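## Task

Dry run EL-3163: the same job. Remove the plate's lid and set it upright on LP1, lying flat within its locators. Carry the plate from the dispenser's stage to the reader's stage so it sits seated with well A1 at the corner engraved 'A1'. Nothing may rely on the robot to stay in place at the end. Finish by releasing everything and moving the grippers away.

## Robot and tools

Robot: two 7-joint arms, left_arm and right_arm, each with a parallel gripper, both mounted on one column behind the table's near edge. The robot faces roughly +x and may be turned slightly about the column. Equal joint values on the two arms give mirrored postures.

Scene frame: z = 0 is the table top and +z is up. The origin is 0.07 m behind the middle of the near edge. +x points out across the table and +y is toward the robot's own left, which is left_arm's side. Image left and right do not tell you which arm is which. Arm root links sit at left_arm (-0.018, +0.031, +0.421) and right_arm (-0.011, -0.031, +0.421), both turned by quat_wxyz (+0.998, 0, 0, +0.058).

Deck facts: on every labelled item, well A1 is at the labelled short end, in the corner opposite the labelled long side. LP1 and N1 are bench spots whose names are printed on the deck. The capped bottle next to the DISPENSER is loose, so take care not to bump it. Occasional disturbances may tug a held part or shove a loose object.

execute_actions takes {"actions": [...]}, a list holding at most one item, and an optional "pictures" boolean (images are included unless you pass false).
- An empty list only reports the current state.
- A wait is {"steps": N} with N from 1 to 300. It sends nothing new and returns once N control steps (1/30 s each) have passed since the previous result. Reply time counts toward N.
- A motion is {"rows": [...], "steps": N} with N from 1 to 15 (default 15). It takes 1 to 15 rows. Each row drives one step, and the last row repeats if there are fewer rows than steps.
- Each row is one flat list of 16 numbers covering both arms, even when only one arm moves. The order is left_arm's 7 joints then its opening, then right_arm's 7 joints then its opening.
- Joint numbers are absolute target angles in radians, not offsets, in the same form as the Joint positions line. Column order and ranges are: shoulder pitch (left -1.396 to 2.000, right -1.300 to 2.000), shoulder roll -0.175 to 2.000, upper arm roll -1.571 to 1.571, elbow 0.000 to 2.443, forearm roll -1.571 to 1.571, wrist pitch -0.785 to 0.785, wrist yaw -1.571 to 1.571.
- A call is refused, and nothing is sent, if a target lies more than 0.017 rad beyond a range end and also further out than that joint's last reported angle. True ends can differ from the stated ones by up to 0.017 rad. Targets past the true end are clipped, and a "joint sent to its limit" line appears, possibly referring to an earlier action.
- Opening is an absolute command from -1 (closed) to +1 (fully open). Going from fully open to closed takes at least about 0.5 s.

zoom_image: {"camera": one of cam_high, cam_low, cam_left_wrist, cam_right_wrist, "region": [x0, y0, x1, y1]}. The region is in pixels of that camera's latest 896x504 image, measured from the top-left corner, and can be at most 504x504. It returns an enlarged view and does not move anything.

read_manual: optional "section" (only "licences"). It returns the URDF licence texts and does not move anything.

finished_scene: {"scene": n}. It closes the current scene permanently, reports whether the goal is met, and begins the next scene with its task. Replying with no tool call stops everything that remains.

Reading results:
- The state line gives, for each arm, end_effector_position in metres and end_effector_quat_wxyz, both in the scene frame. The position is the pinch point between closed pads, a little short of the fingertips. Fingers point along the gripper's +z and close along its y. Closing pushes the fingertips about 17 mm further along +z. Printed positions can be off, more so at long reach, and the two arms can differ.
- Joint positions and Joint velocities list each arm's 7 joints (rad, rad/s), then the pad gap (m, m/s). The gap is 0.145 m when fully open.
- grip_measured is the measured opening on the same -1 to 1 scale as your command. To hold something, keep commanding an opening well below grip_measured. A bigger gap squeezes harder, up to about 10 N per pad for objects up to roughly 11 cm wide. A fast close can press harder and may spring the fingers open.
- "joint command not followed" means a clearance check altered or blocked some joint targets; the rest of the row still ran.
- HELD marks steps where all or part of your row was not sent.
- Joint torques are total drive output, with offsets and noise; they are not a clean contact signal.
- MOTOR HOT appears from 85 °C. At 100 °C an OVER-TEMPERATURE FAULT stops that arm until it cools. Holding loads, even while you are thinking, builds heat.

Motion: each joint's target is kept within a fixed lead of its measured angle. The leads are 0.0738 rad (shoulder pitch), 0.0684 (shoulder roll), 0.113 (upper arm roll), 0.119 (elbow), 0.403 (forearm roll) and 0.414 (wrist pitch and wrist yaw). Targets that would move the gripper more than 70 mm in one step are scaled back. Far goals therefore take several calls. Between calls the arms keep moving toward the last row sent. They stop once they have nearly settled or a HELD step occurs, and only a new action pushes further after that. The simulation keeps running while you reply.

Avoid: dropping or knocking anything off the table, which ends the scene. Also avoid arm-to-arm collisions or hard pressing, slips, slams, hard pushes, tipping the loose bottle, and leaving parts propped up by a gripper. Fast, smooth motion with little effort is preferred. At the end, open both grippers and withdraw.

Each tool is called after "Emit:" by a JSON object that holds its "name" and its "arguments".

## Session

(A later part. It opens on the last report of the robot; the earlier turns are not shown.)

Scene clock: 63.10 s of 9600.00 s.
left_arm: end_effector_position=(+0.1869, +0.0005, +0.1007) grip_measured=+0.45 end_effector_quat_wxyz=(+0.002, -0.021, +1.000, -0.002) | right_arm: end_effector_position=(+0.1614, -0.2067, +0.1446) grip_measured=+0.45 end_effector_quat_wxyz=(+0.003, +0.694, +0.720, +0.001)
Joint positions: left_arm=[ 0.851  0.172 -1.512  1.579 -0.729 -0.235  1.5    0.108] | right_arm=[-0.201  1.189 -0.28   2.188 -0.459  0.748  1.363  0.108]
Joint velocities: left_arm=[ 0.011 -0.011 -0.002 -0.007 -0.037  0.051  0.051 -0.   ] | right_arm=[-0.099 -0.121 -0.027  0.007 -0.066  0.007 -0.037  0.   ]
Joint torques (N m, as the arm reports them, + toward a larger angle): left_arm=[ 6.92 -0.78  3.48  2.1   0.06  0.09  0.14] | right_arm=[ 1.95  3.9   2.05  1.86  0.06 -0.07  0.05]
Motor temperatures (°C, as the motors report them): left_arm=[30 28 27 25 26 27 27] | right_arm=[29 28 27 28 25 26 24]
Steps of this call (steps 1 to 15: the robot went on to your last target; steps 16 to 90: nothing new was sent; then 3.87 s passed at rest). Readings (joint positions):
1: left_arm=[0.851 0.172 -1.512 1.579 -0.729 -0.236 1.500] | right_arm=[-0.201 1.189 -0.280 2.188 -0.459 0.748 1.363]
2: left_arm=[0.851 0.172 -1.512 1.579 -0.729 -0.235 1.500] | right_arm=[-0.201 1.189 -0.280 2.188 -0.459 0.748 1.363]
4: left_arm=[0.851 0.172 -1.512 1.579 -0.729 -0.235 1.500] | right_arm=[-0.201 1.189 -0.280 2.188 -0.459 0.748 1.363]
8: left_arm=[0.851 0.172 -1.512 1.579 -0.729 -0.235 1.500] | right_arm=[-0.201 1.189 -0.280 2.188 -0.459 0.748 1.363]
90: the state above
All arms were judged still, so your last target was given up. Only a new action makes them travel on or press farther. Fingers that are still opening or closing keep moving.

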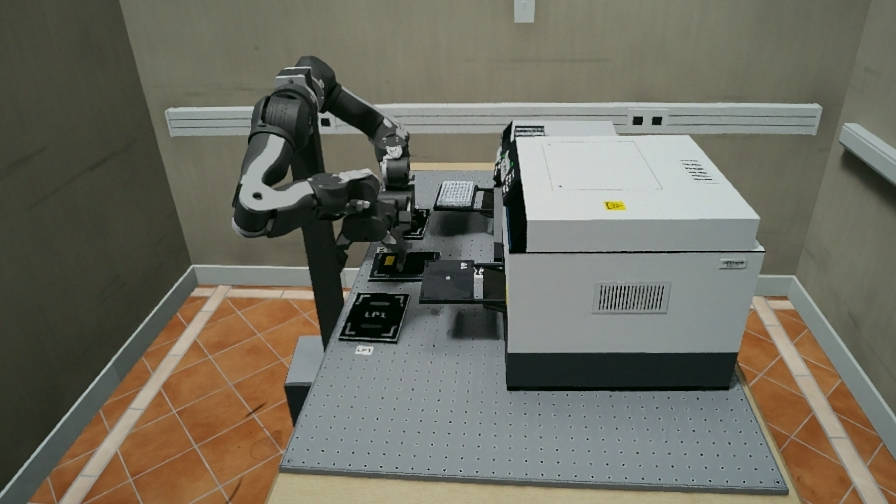

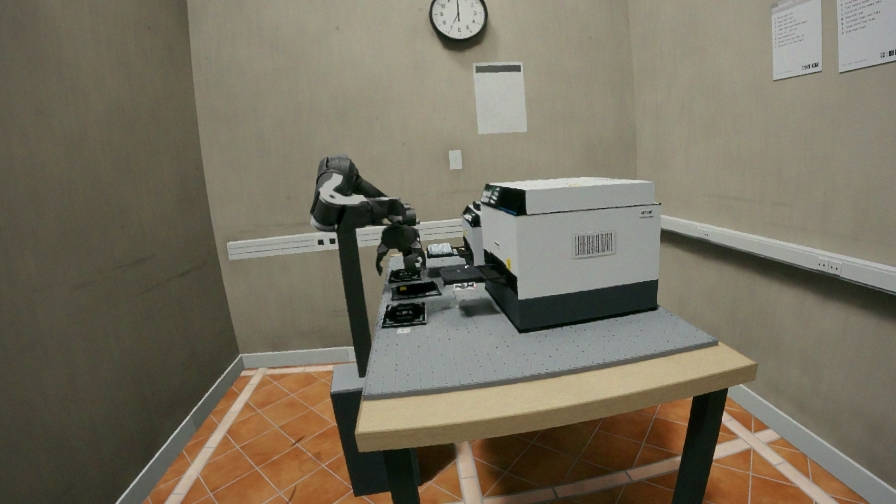

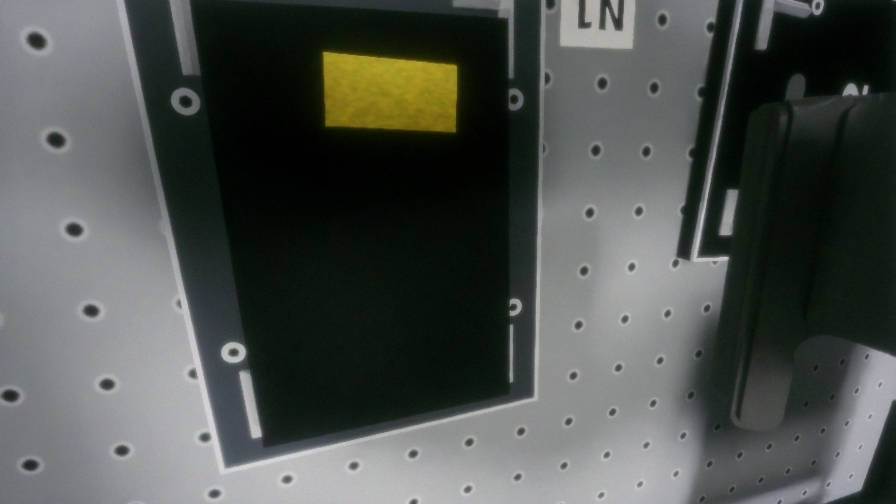

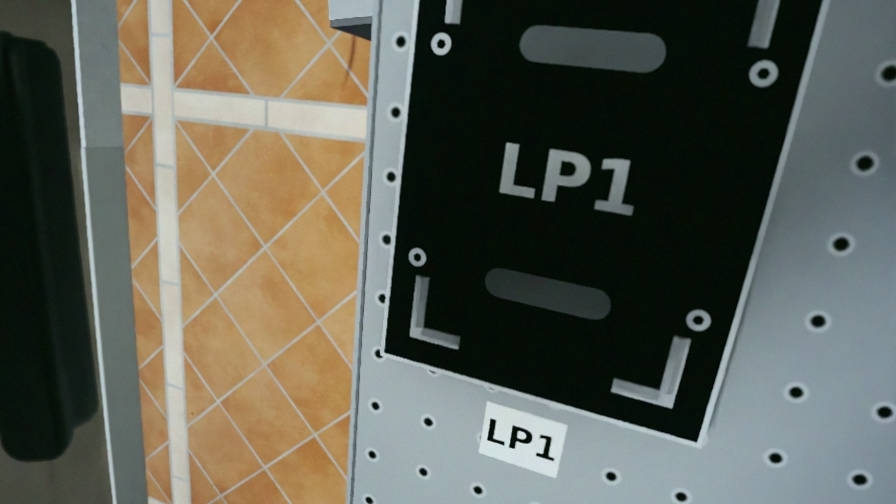

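Emit:
{"name": "execute_actions", "arguments": {"actions": [{"rows":[[0.89,0.2,-1.517,1.596,-0.683,-0.17,1.505,0.45,-0.17,1.177,-0.32,2.185,-0.46,0.743,1.365,0.45],[0.93,0.23,-1.52,1.617,-0.638,-0.1,1.505,0.45,-0.13,1.165,-0.36,2.18,-0.467,0.735,1.366,0.45],[0.97,0.258,-1.522,1.637,-0.594,-0.035,1.507,0.45,-0.09,1.15,-0.41,2.175,-0.473,0.726,1.367,0.45],[1.01,0.286,-1.525,1.657,-0.55,0.03,1.509,0.45,-0.05,1.137,-0.46,2.17,-0.479,0.718,1.369,0.45],[1.05,0.314,-1.527,1.678,-0.505,0.095,1.51,0.45,-0.01,1.122,-0.505,2.165,-0.485,0.709,1.37,0.45],[1.09,0.342,-1.53,1.698,-0.46,0.16,1.512,0.45,0.03,1.108,-0.55,2.16,-0.49,0.7,1.371,0.45],[1.13,0.37,-1.532,1.72,-0.416,0.227,1.513,0.45,0.07,1.094,-0.6,2.155,-0.496,0.69,1.372,0.45],[1.17,0.399,-1.535,1.739,-0.372,0.293,1.514,0.45,0.11,1.08,-0.647,2.15,-0.502,0.683,1.374,0.45],[1.183,0.43,-1.52,1.73,-0.346,0.33,1.512,0.45,0.15,1.067,-0.695,2.146,-0.508,0.675,1.375,0.45],[1.195,0.46,-1.505,1.72,-0.32,0.37,1.51,0.45,0.19,1.053,-0.74,2.14,-0.514,0.666,1.376,0.45],[1.186,0.483,-1.475,1.68,-0.318,0.385,1.505,0.45,0.23,1.04,-0.79,2.136,-0.52,0.657,1.378,0.45],[1.176,0.506,-1.446,1.643,-0.315,0.4,1.5,0.45,0.27,1.025,-0.84,2.13,-0.526,0.648,1.379,0.45],[1.167,0.529,-1.417,1.605,-0.313,0.416,1.494,0.45,0.27,1.025,-0.84,2.13,-0.526,0.648,1.379,0.45]]}], "pictures": false}}

Emit:
{"name": "execute_actions", "arguments": {"actions": [{"rows":[[1.153,0.541,-1.396,1.576,-0.318,0.414,1.49,0.45,0.31,1.011,-0.887,2.125,-0.532,0.64,1.38,0.45],[1.139,0.553,-1.376,1.547,-0.323,0.412,1.486,0.45,0.35,0.997,-0.934,2.12,-0.538,0.63,1.381,0.45],[1.125,0.565,-1.355,1.518,-0.328,0.41,1.482,0.45,0.39,0.983,-0.98,2.115,-0.543,0.622,1.383,0.45],[1.111,0.578,-1.335,1.489,-0.333,0.407,1.478,0.45,0.43,0.97,-1.03,2.11,-0.549,0.614,1.384,0.45],[1.097,0.59,-1.314,1.46,-0.338,0.405,1.474,0.45,0.47,0.956,-1.075,2.106,-0.555,0.605,1.385,0.45],[1.083,0.602,-1.294,1.43,-0.343,0.403,1.47,0.45,0.51,0.942,-1.12,2.1,-0.56,0.596,1.386,0.45],[1.07,0.614,-1.273,1.4,-0.347,0.4,1.465,0.45,0.55,0.928,-1.17,2.096,-0.566,0.588,1.388,0.45],[1.056,0.626,-1.253,1.372,-0.352,0.399,1.461,0.45,0.59,0.914,-1.217,2.09,-0.572,0.58,1.389,0.45],[1.042,0.638,-1.232,1.343,-0.357,0.397,1.457,0.45,0.63,0.9,-1.264,2.086,-0.578,0.57,1.39,0.45],[1.028,0.65,-1.212,1.314,-0.362,0.394,1.453,0.45,0.67,0.887,-1.31,2.08,-0.583,0.562,1.391,0.45],[1.014,0.663,-1.19,1.285,-0.367,0.392,1.449,0.45,0.71,0.873,-1.358,2.077,-0.589,0.553,1.393,0.45],[1.0,0.675,-1.171,1.256,-0.372,0.39,1.445,0.45,0.75,0.859,-1.405,2.072,-0.595,0.545,1.394,0.45]]}], "pictures": false}}

Emit:
{"name": "execute_actions", "arguments": {"actions": [{"rows":[[1.0,0.675,-1.171,1.256,-0.372,0.39,1.445,0.45,0.76,0.809,-1.415,2.035,-0.606,0.477,1.402,0.45],[1.0,0.675,-1.171,1.256,-0.372,0.39,1.445,0.45,0.77,0.758,-1.426,2.0,-0.618,0.41,1.41,0.45],[1.0,0.675,-1.171,1.256,-0.372,0.39,1.445,0.45,0.78,0.708,-1.436,1.962,-0.629,0.34,1.418,0.45],[1.0,0.675,-1.171,1.256,-0.372,0.39,1.445,0.45,0.79,0.658,-1.447,1.925,-0.64,0.273,1.426,0.45],[1.0,0.675,-1.171,1.256,-0.372,0.39,1.445,0.45,0.8,0.608,-1.457,1.888,-0.652,0.205,1.434,0.45],[1.0,0.675,-1.171,1.256,-0.372,0.39,1.445,0.45,0.81,0.557,-1.468,1.852,-0.663,0.137,1.442,0.45],[1.0,0.675,-1.171,1.256,-0.372,0.39,1.445,0.45,0.82,0.507,-1.478,1.815,-0.675,0.07,1.45,0.45],[1.0,0.675,-1.171,1.256,-0.372,0.39,1.445,0.45,0.83,0.457,-1.489,1.778,-0.686,0,1.458,0.45],[1.0,0.675,-1.171,1.256,-0.372,0.39,1.445,0.45,0.84,0.407,-1.5,1.741,-0.698,-0.067,1.466,0.45],[1.0,0.675,-1.171,1.256,-0.372,0.39,1.445,0.45,0.85,0.356,-1.51,1.705,-0.709,-0.137,1.474,0.45]]}], "pictures": false}}

Emit:
{"name": "execute_actions", "arguments": {"actions": [{"steps":8}]}}

Scene clock: 75.70 s of 9600.00 s.
left_arm: end_effector_position=(+0.2626, +0.1171, +0.1732) grip_measured=+0.45 end_effector_quat_wxyz=(+0.007, -0.509, +0.861, -0.006) | right_arm: end_effector_position=(+0.1619, -0.1398, +0.1253) grip_measured=+0.45 end_effector_quat_wxyz=(-0.040, +0.573, +0.818, +0.024)
Joint positions: left_arm=[ 1.171  0.552 -1.415  1.594 -0.324  0.407  1.499  0.108] | right_arm=[ 0.27   1.024 -0.842  2.132 -0.523  0.652  1.374  0.108]
Joint velocities: left_arm=[ 0.011 -0.253 -0.007  0.09   0.066 -0.007 -0.037 -0.   ] | right_arm=[ 0.077  0.143 -0.012 -0.017 -0.095  0.007 -0.022  0.   ]
Joint torques (N m, as the arm reports them, + toward a larger angle): left_arm=[ 8.39 -3.05  4.63  3.54  0.37  0.09 -0.19] | right_arm=[ 2.83  3.17  2.76  1.6   0.08 -0.2   0.13]
Motor temperatures (°C, as the motors report them): left_arm=[30 28 27 25 26 27 27] | right_arm=[29 28 27 28 25 26 24]
Steps of this call (steps 1 to 90: nothing new was sent; then 9.10 s passed at rest; steps 91 to 105: all 15 steps of this action). Readings (joint positions):
91: left_arm=[0.869 0.184 -1.520 1.592 -0.707 -0.208 1.499] | right_arm=[-0.171 1.184 -0.311 2.185 -0.460 0.747 1.364]
92: left_arm=[0.909 0.215 -1.527 1.618 -0.671 -0.162 1.498] | right_arm=[-0.130 1.169 -0.354 2.182 -0.463 0.743 1.365]
94: left_arm=[1.016 0.290 -1.523 1.650 -0.597 -0.046 1.503] | right_arm=[-0.051 1.137 -0.455 2.172 -0.472 0.730 1.366]
98: left_arm=[1.165 0.392 -1.532 1.739 -0.424 0.212 1.509] | right_arm=[0.110 1.082 -0.641 2.152 -0.494 0.696 1.370]
105: the state above

Scene clock: 76.20 s of 9600.00 s.
left_arm: end_effector_position=(+0.2914, +0.2323, +0.1391) grip_measured=+0.45 end_effector_quat_wxyz=(+0.002, -0.713, +0.702, +0.008) | right_arm: end_effector_position=(+0.1703, -0.0989, +0.1196) grip_measured=+0.45 end_effector_quat_wxyz=(-0.001, +0.384, +0.923, +0.003)
Joint positions: left_arm=[ 1.     0.691 -1.172  1.248 -0.376  0.394  1.452  0.108] | right_arm=[ 0.75   0.858 -1.406  2.073 -0.592  0.549  1.388  0.108]
Joint velocities: left_arm=[-0.055 -0.341  0.017  0.046 -0.007 -0.007  0.037 -0.   ] | right_arm=[-0.055  0.099  0.007  0.002 -0.022 -0.022  0.022 -0.   ]
Joint torques (N m, as the arm reports them, + toward a larger angle): left_arm=[ 9.56 -0.52  4.77  3.17  0.23 -0.1  -0.21] | right_arm=[ 3.55  1.75  2.88  1.41 -0.02 -0.18  0.14]
Motor temperatures (°C, as the motors report them): left_arm=[30 28 27 25 26 27 27] | right_arm=[29 28 27 28 25 26 24]
Steps of this call (steps 1 to 15: all 15 steps of this action). Readings (joint positions):
1: left_arm=[1.161 0.539 -1.401 1.585 -0.319 0.409 1.499] | right_arm=[0.304 1.021 -0.880 2.127 -0.527 0.649 1.376]
2: left_arm=[1.145 0.532 -1.380 1.562 -0.317 0.409 1.495] | right_arm=[0.350 1.003 -0.928 2.120 -0.533 0.642 1.377]
4: left_arm=[1.115 0.566 -1.341 1.497 -0.322 0.409 1.486] | right_arm=[0.430 0.967 -1.024 2.114 -0.541 0.627 1.378]
8: left_arm=[1.062 0.627 -1.257 1.375 -0.348 0.404 1.471] | right_arm=[0.589 0.915 -1.211 2.092 -0.564 0.593 1.382]
15: the state above

Scene clock: 76.70 s of 9600.00 s.
left_arm: end_effector_position=(+0.2925, +0.2236, +0.1394) grip_measured=+0.45 end_effector_quat_wxyz=(-0.002, -0.705, +0.709, +0.002) | right_arm: end_effector_position=(+0.1895, -0.0002, +0.0987) grip_measured=+0.45 end_effector_quat_wxyz=(+0.001, -0.014, +1.000, -0.003)
Joint positions: left_arm=[ 1.     0.676 -1.172  1.256 -0.372  0.393  1.45   0.108] | right_arm=[ 0.85   0.365 -1.508  1.702 -0.71  -0.131  1.47   0.108]
Joint velocities: left_arm=[-0.033 -0.011  0.002 -0.012  0.022 -0.007 -0.037  0.   ] | right_arm=[ 0.011 -0.055  0.007 -0.002 -0.081 -0.007  0.066  0.   ]
Joint torques (N m, as the arm reports them, + toward a larger angle): left_arm=[ 9.87  1.67  4.74  1.61  0.03 -0.08 -0.18] | right_arm=[ 5.46 -2.57  2.28  2.47  0.18 -0.07  0.13]
Motor temperatures (°C, as the motors report them): left_arm=[30 28 27 25 26 27 27] | right_arm=[29 28 27 28 25 26 24]
Steps of this call (steps 1 to 15: all 15 steps of this action). Readings (joint positions):
1: left_arm=[1.000 0.678 -1.172 1.252 -0.376 0.394 1.451] | right_arm=[0.755 0.834 -1.411 2.048 -0.595 0.520 1.398]
2: left_arm=[1.000 0.668 -1.172 1.258 -0.373 0.393 1.451] | right_arm=[0.766 0.777 -1.423 2.002 -0.607 0.472 1.404]
4: left_arm=[1.000 0.668 -1.172 1.260 -0.370 0.393 1.450] | right_arm=[0.787 0.653 -1.443 1.930 -0.628 0.352 1.413]
8: left_arm=[1.000 0.678 -1.172 1.256 -0.372 0.393 1.450] | right_arm=[0.826 0.462 -1.486 1.781 -0.673 0.085 1.444]
15: the state above

Scene clock: 76.97 s of 9600.00 s.
left_arm: end_effector_position=(+0.2925, +0.2236, +0.1394) grip_measured=+0.45 end_effector_quat_wxyz=(-0.002, -0.705, +0.709, +0.002) | right_arm: end_effector_position=(+0.1878, +0.0034, +0.0998) grip_measured=+0.45 end_effector_quat_wxyz=(+0.000, -0.020, +1.000, +0.000)
Joint positions: left_arm=[ 1.     0.676 -1.172  1.256 -0.372  0.393  1.45   0.108] | right_arm=[ 0.85   0.355 -1.508  1.704 -0.71  -0.134  1.47   0.108]
Joint velocities: left_arm=[ 0.033 -0.011  0.002 -0.017 -0.022 -0.007  0.051  0.   ] | right_arm=[-0.011  0.011  0.012 -0.002  0.007 -0.007 -0.022 -0.   ]
Joint torques (N m, as the arm reports them, + toward a larger angle): left_arm=[ 9.83  1.59  4.76  1.68  0.03 -0.07 -0.19] | right_arm=[ 5.12 -0.54  2.39  2.12  0.07 -0.15  0.12]
Motor temperatures (°C, as the motors report them): left_arm=[30 28 27 25 26 27 27] | right_arm=[29 28 27 28 25 26 24]
Steps of this call (steps 1 to 8: the robot went on to your last target). Readings (joint positions):
1: left_arm=[1.000 0.676 -1.172 1.256 -0.372 0.393 1.450] | right_arm=[0.850 0.361 -1.508 1.702 -0.710 -0.132 1.470]
2: left_arm=[1.000 0.676 -1.172 1.256 -0.372 0.393 1.450] | right_arm=[0.850 0.355 -1.508 1.702 -0.710 -0.133 1.470]
4: left_arm=[1.000 0.676 -1.172 1.256 -0.372 0.393 1.450] | right_arm=[0.850 0.354 -1.508 1.704 -0.710 -0.134 1.470]
8: the state above

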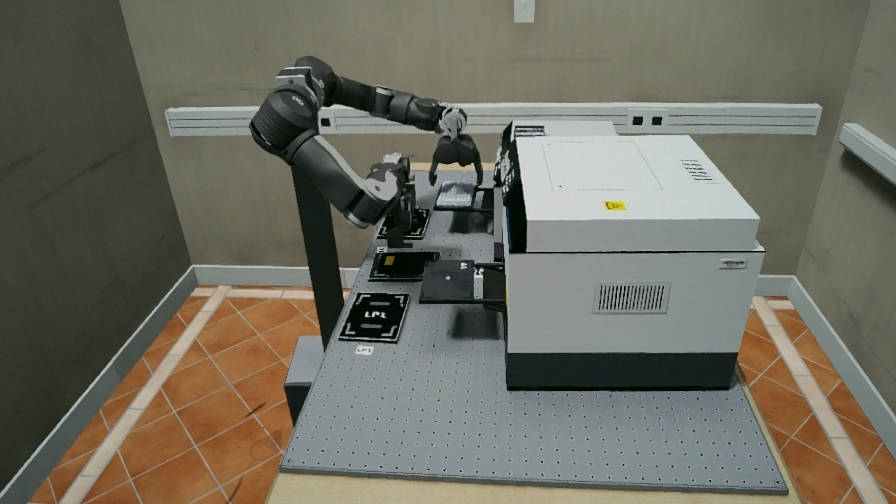

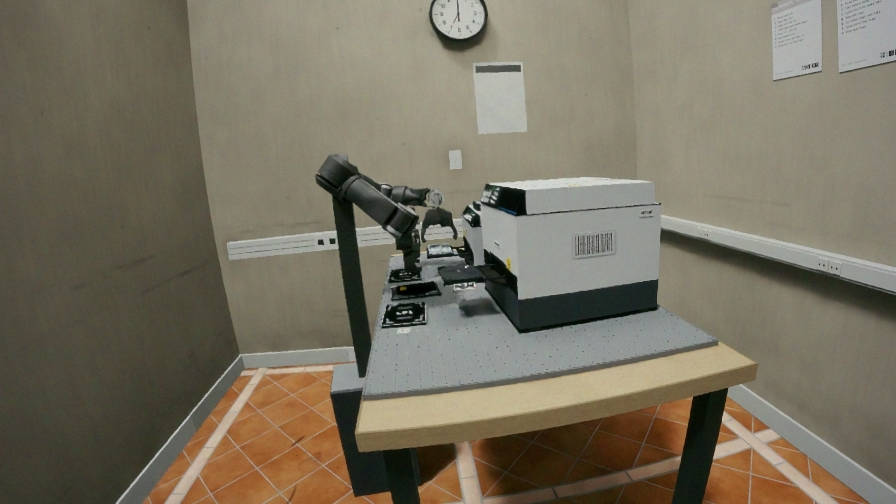

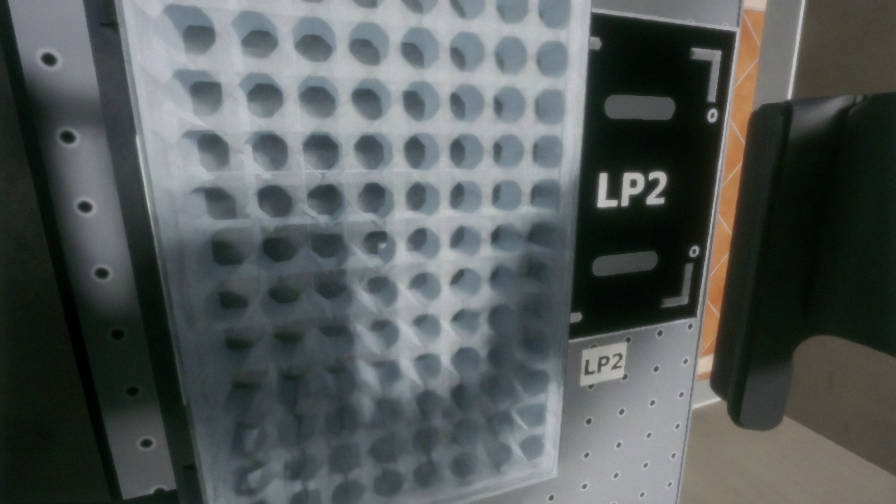

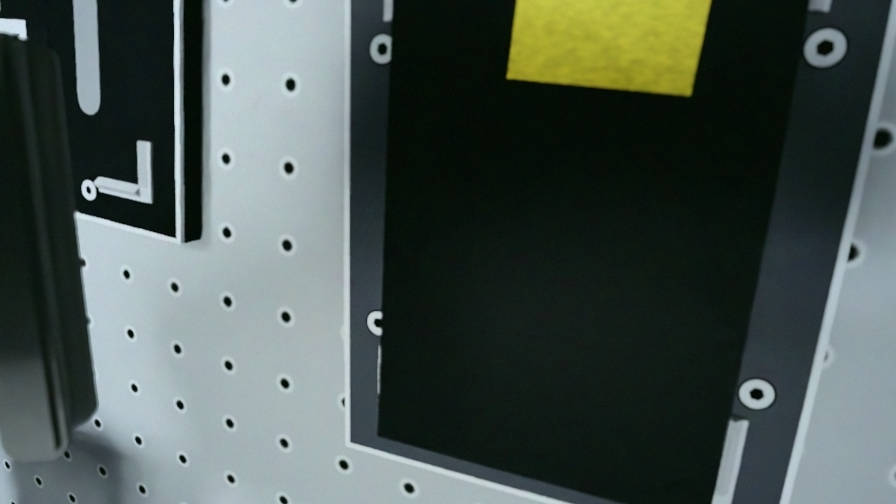

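Emit:
{"name": "execute_actions", "arguments": {"actions": [{"rows":[[0.999,0.673,-1.18,1.25,-0.366,0.387,1.434,0.45,0.833,0.35,-1.508,1.681,-0.729,-0.148,1.454,0.45],[0.998,0.671,-1.188,1.243,-0.36,0.384,1.423,0.45,0.816,0.344,-1.505,1.657,-0.748,-0.159,1.437,0.45],[0.998,0.669,-1.197,1.236,-0.354,0.381,1.412,0.45,0.799,0.339,-1.503,1.634,-0.768,-0.17,1.42,0.45],[0.997,0.667,-1.206,1.23,-0.348,0.378,1.401,0.45,0.782,0.333,-1.501,1.61,-0.788,-0.181,1.404,0.45],[0.996,0.665,-1.215,1.223,-0.342,0.375,1.39,0.45,0.765,0.327,-1.498,1.586,-0.807,-0.192,1.387,0.45],[0.995,0.663,-1.223,1.217,-0.336,0.372,1.379,0.45,0.748,0.321,-1.496,1.562,-0.827,-0.203,1.37,0.45],[0.994,0.66,-1.232,1.21,-0.33,0.368,1.368,0.45,0.731,0.315,-1.494,1.538,-0.847,-0.214,1.354,0.45],[0.993,0.658,-1.241,1.203,-0.324,0.365,1.357,0.45,0.714,0.31,-1.491,1.515,-0.866,-0.225,1.337,0.45],[0.993,0.656,-1.25,1.197,-0.318,0.362,1.346,0.45,0.697,0.304,-1.489,1.491,-0.886,-0.236,1.32,0.45],[0.992,0.654,-1.258,1.19,-0.312,0.359,1.335,0.45,0.68,0.298,-1.487,1.467,-0.906,-0.247,1.304,0.45],[0.991,0.652,-1.267,1.183,-0.306,0.356,1.324,0.45,0.68,0.295,-1.494,1.455,-0.908,-0.247,1.292,0.45],[0.99,0.65,-1.276,1.177,-0.3,0.352,1.314,0.45,0.68,0.291,-1.502,1.443,-0.91,-0.247,1.28,0.45],[0.99,0.65,-1.276,1.177,-0.3,0.352,1.314,0.45,0.68,0.288,-1.509,1.431,-0.912,-0.247,1.268,0.45],[0.99,0.65,-1.276,1.177,-0.3,0.352,1.314,0.45,0.68,0.285,-1.516,1.419,-0.914,-0.247,1.257,0.45]]}], "pictures": false}}

Emit:
{"name": "execute_actions", "arguments": {"actions": [{"rows":[[0.99,0.649,-1.28,1.174,-0.297,0.351,1.309,0.4,0.68,0.283,-1.52,1.412,-0.915,-0.247,1.251,0.42],[0.99,0.648,-1.284,1.171,-0.294,0.35,1.305,0.35,0.68,0.282,-1.524,1.406,-0.916,-0.247,1.245,0.38],[0.99,0.648,-1.284,1.171,-0.294,0.35,1.305,0.28,0.68,0.28,-1.528,1.4,-0.917,-0.247,1.239,0.34]],"steps":12}]}}

Scene clock: 81.70 s of 9600.00 s.
left_arm: end_effector_position=(+0.2923, +0.2229, +0.1113) grip_measured=+0.45 end_effector_quat_wxyz=(-0.003, -0.699, +0.715, -0.000) | right_arm: end_effector_position=(+0.1868, +0.0021, +0.0293) grip_measured=+0.45 end_effector_quat_wxyz=(-0.002, -0.020, +1.000, -0.003)
Joint positions: left_arm=[ 0.992  0.651 -1.273  1.178 -0.302  0.355  1.322  0.108] | right_arm=[ 0.678  0.285 -1.514  1.419 -0.911 -0.243  1.27   0.108]
Joint velocities: left_arm=[-0.033  0.033  0.002 -0.002  0.037 -0.066 -0.007 -0.   ] | right_arm=[ 0.055  0.011 -0.032  0.002  0.037  0.037 -0.183 -0.   ]
Joint torques (N m, as the arm reports them, + toward a larger angle): left_arm=[ 9.28  1.58  3.57  1.5   0.08 -0.08 -0.17] | right_arm=[ 5.26 -1.25  2.08  2.13 -0.08 -0.19 -0.15]
Motor temperatures (°C, as the motors report them): left_arm=[30 28 27 25 26 27 27] | right_arm=[29 28 27 28 25 26 24]
Steps of this call (steps 1 to 15: the robot went on to your last target; steps 16 to 90: nothing new was sent; then 1.23 s passed at rest; steps 91 to 105: all 15 steps of this action). Readings (joint positions):
91: left_arm=[1.000 0.675 -1.173 1.254 -0.370 0.392 1.446] | right_arm=[0.842 0.351 -1.506 1.691 -0.716 -0.139 1.466]
92: left_arm=[1.001 0.673 -1.179 1.247 -0.366 0.389 1.439] | right_arm=[0.824 0.343 -1.503 1.664 -0.731 -0.146 1.455]
94: left_arm=[1.001 0.669 -1.200 1.232 -0.356 0.384 1.419] | right_arm=[0.780 0.335 -1.503 1.614 -0.765 -0.166 1.427]
98: left_arm=[0.998 0.660 -1.234 1.206 -0.332 0.372 1.376] | right_arm=[0.717 0.310 -1.494 1.519 -0.843 -0.209 1.362]
105: the state above

Scene clock: 82.10 s of 9600.00 s.
left_arm: end_effector_position=(+0.2924, +0.2230, +0.1095) grip_measured=+0.28 end_effector_quat_wxyz=(-0.002, -0.699, +0.715, -0.001) | right_arm: end_effector_position=(+0.1869, +0.0026, +0.0252) grip_measured=+0.34 end_effector_quat_wxyz=(-0.001, -0.021, +1.000, -0.000)
Joint positions: left_arm=[ 0.992  0.65  -1.28   1.172 -0.296  0.353  1.311  0.096] | right_arm=[ 0.678  0.281 -1.527  1.4   -0.916 -0.244  1.245  0.101]
Joint velocities: left_arm=[-0.011 -0.055 -0.002  0.007 -0.051  0.022 -0.066  0.   ] | right_arm=[-0.011 -0.077  0.007  0.002 -0.007 -0.037 -0.051 -0.   ]
Joint torques (N m, as the arm reports them, + toward a larger angle): left_arm=[ 9.33  1.5   3.55  1.32  0.09 -0.08 -0.19] | right_arm=[ 5.01 -1.31  1.98  1.99  0.01 -0.17 -0.12]
Motor temperatures (°C, as the motors report them): left_arm=[30 28 27 25 26 27 27] | right_arm=[29 28 27 28 25 26 24]
Steps of this call (steps 1 to 12: all 12 steps of this action). Readings (joint positions):
1: left_arm=[0.992 0.651 -1.274 1.177 -0.301 0.355 1.319] | right_arm=[0.678 0.284 -1.516 1.416 -0.912 -0.244 1.264]
2: left_arm=[0.992 0.651 -1.277 1.174 -0.298 0.354 1.315] | right_arm=[0.678 0.283 -1.520 1.410 -0.913 -0.244 1.258]
4: left_arm=[0.992 0.650 -1.280 1.172 -0.296 0.353 1.312] | right_arm=[0.678 0.281 -1.527 1.400 -0.915 -0.244 1.249]
8: left_arm=[0.992 0.650 -1.280 1.172 -0.296 0.353 1.311] | right_arm=[0.678 0.281 -1.527 1.400 -0.916 -0.244 1.245]
12: the state above

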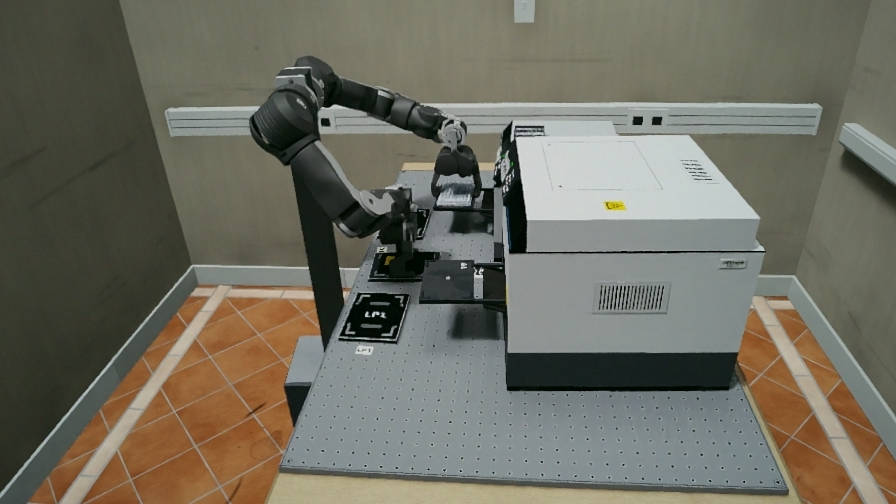

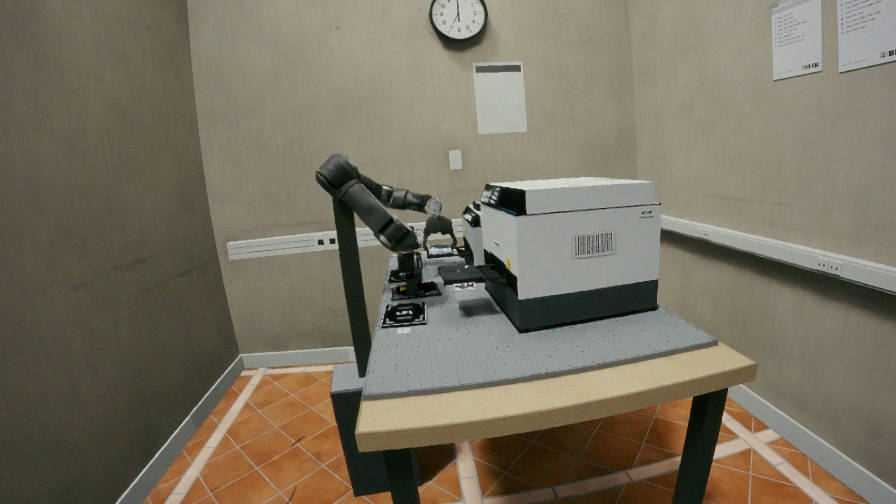

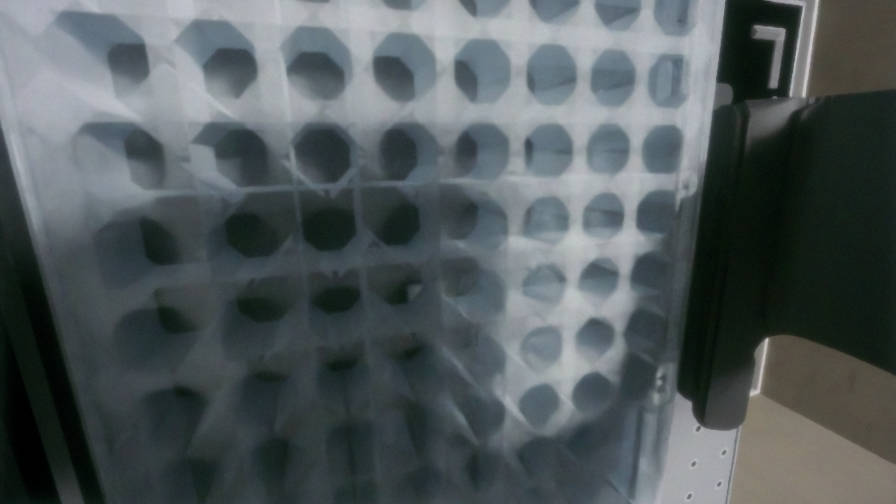

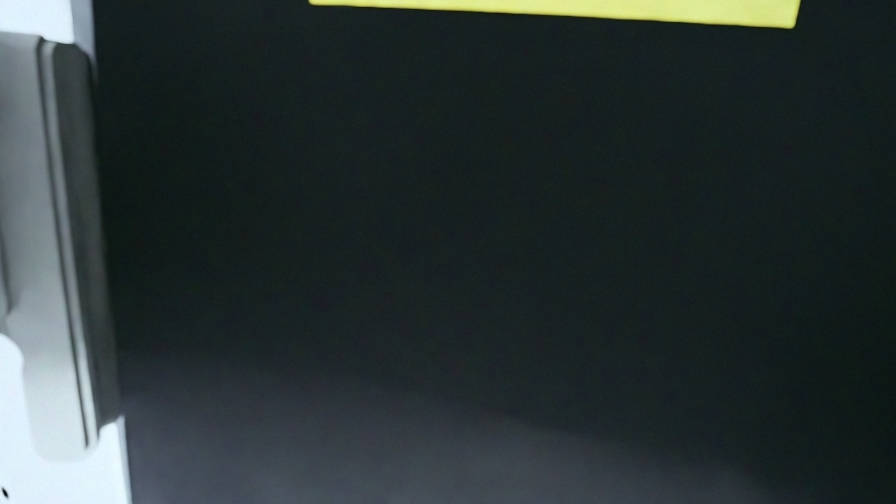

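Emit:
{"name": "execute_actions", "arguments": {"actions": [{"rows":[[0.99,0.648,-1.284,1.171,-0.294,0.35,1.305,0.24,0.68,0.28,-1.528,1.4,-0.917,-0.247,1.239,0.3],[0.99,0.648,-1.284,1.171,-0.294,0.35,1.305,0.2,0.68,0.28,-1.528,1.4,-0.917,-0.247,1.239,0.26],[0.99,0.648,-1.284,1.171,-0.294,0.35,1.305,0.16,0.68,0.28,-1.528,1.4,-0.917,-0.247,1.239,0.22],[0.99,0.648,-1.284,1.171,-0.294,0.35,1.305,0.12,0.68,0.28,-1.528,1.4,-0.917,-0.247,1.239,0.18],[0.99,0.648,-1.284,1.171,-0.294,0.35,1.305,0.08,0.68,0.28,-1.528,1.4,-0.917,-0.247,1.239,0.14],[0.99,0.648,-1.284,1.171,-0.294,0.35,1.305,0.04,0.68,0.28,-1.528,1.4,-0.917,-0.247,1.239,0.1],[0.99,0.648,-1.284,1.171,-0.294,0.35,1.305,-0.05,0.68,0.28,-1.528,1.4,-0.917,-0.247,1.239,0],[0.99,0.648,-1.284,1.171,-0.294,0.35,1.305,-0.2,0.68,0.28,-1.528,1.4,-0.917,-0.247,1.239,-0.2],[0.99,0.648,-1.284,1.171,-0.294,0.35,1.305,-0.4,0.68,0.28,-1.528,1.4,-0.917,-0.247,1.239,-0.4],[0.99,0.648,-1.284,1.171,-0.294,0.35,1.305,-0.6,0.68,0.28,-1.528,1.4,-0.917,-0.247,1.239,-0.6],[0.99,0.648,-1.284,1.171,-0.294,0.35,1.305,-0.8,0.68,0.28,-1.528,1.4,-0.917,-0.247,1.239,-0.8]]}]}}

Scene clock: 85.23 s of 9600.00 s.
left_arm: end_effector_position=(+0.2912, +0.2225, +0.1095) grip_measured=+0.11 end_effector_quat_wxyz=(-0.006, -0.698, +0.716, +0.000) | right_arm: end_effector_position=(+0.1872, +0.0040, +0.0259) grip_measured=+0.18 end_effector_quat_wxyz=(-0.001, -0.024, +1.000, +0.002)
Joint positions: left_arm=[ 0.992  0.65  -1.28   1.172 -0.293  0.35   1.318  0.084] | right_arm=[ 0.68   0.28  -1.527  1.401 -0.917 -0.248  1.241  0.089]
Joint velocities: left_arm=[-0.055 -0.011  0.012 -0.017  0.037 -0.051 -0.007  0.   ] | right_arm=[-0.033  0.033 -0.002 -0.007 -0.007 -0.051 -0.007 -0.   ]
Joint torques (N m, as the arm reports them, + toward a larger angle): left_arm=[ 9.33  1.37  3.7   1.33  0.01  0.   -0.41] | right_arm=[ 4.67 -0.85  1.97  1.76  0.   -0.05  0.  ]
Motor temperatures (°C, as the motors report them): left_arm=[30 28 27 25 26 27 27] | right_arm=[29 28 27 28 25 26 24]
Steps of this call (steps 1 to 15: the robot went on to your last target; steps 16 to 79: nothing new was sent; steps 80 to 94: all 15 steps of this action). Readings (joint positions):
80: left_arm=[0.992 0.650 -1.280 1.172 -0.295 0.353 1.311] | right_arm=[0.678 0.281 -1.527 1.400 -0.916 -0.244 1.245]
81: left_arm=[0.992 0.650 -1.280 1.172 -0.295 0.353 1.311] | right_arm=[0.678 0.281 -1.527 1.400 -0.916 -0.244 1.243]
83: left_arm=[0.992 0.650 -1.280 1.172 -0.293 0.352 1.315] | right_arm=[0.680 0.279 -1.527 1.401 -0.917 -0.246 1.241]
87: left_arm=[0.992 0.650 -1.280 1.172 -0.293 0.350 1.318] | right_arm=[0.680 0.280 -1.527 1.401 -0.917 -0.248 1.241]
94: the state above

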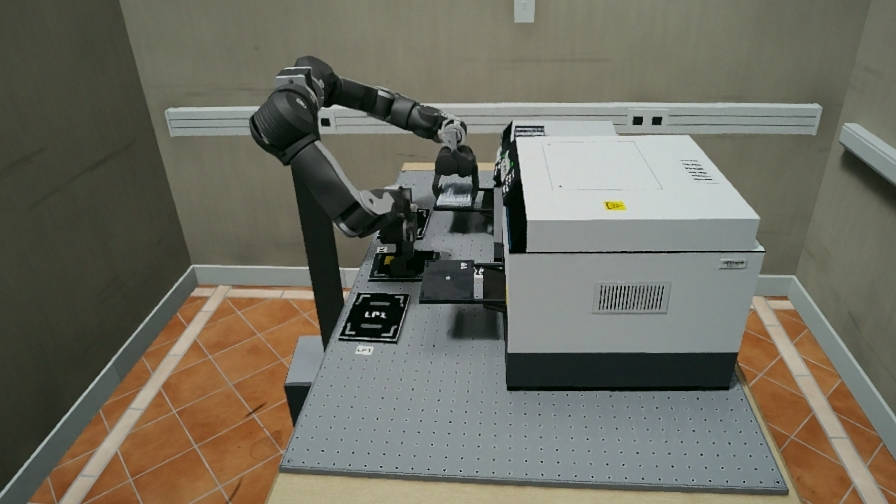

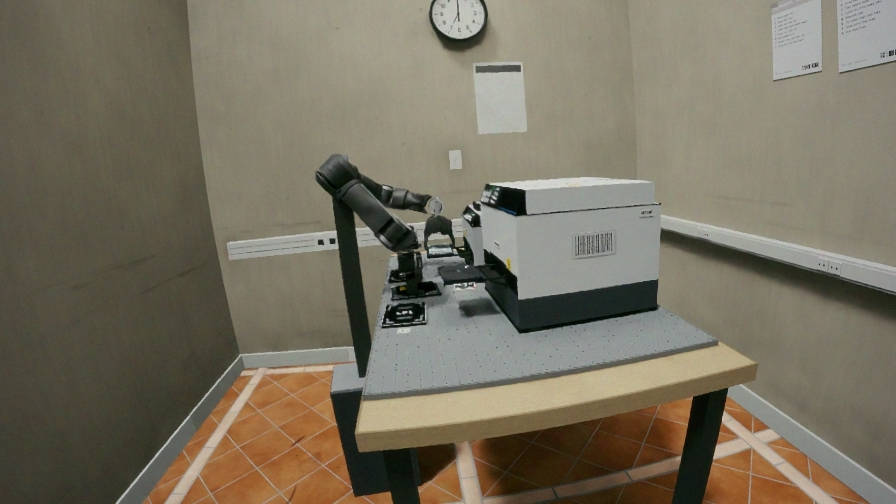

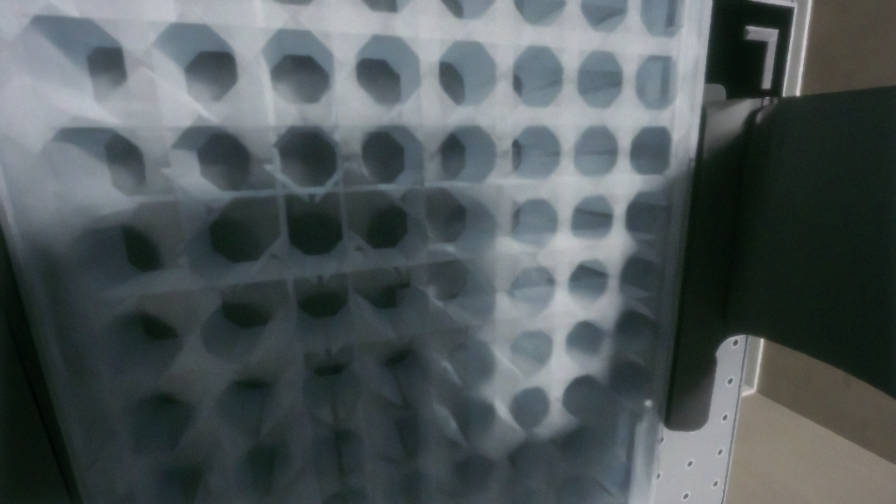

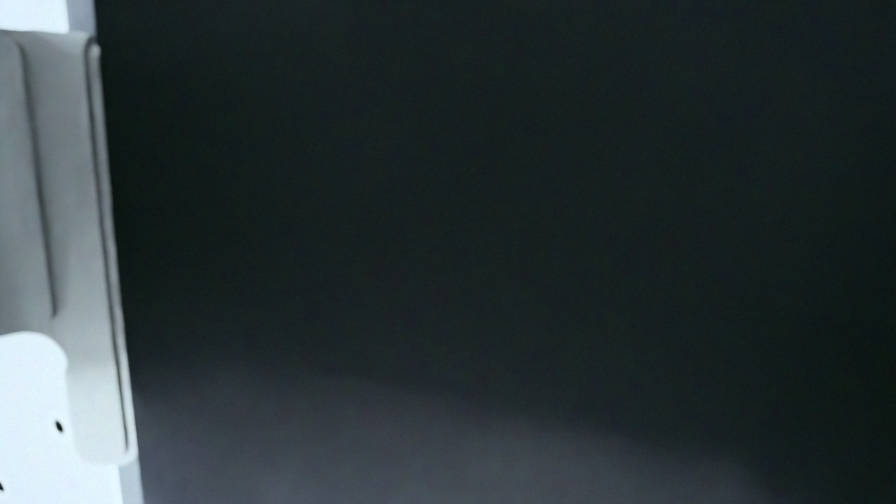

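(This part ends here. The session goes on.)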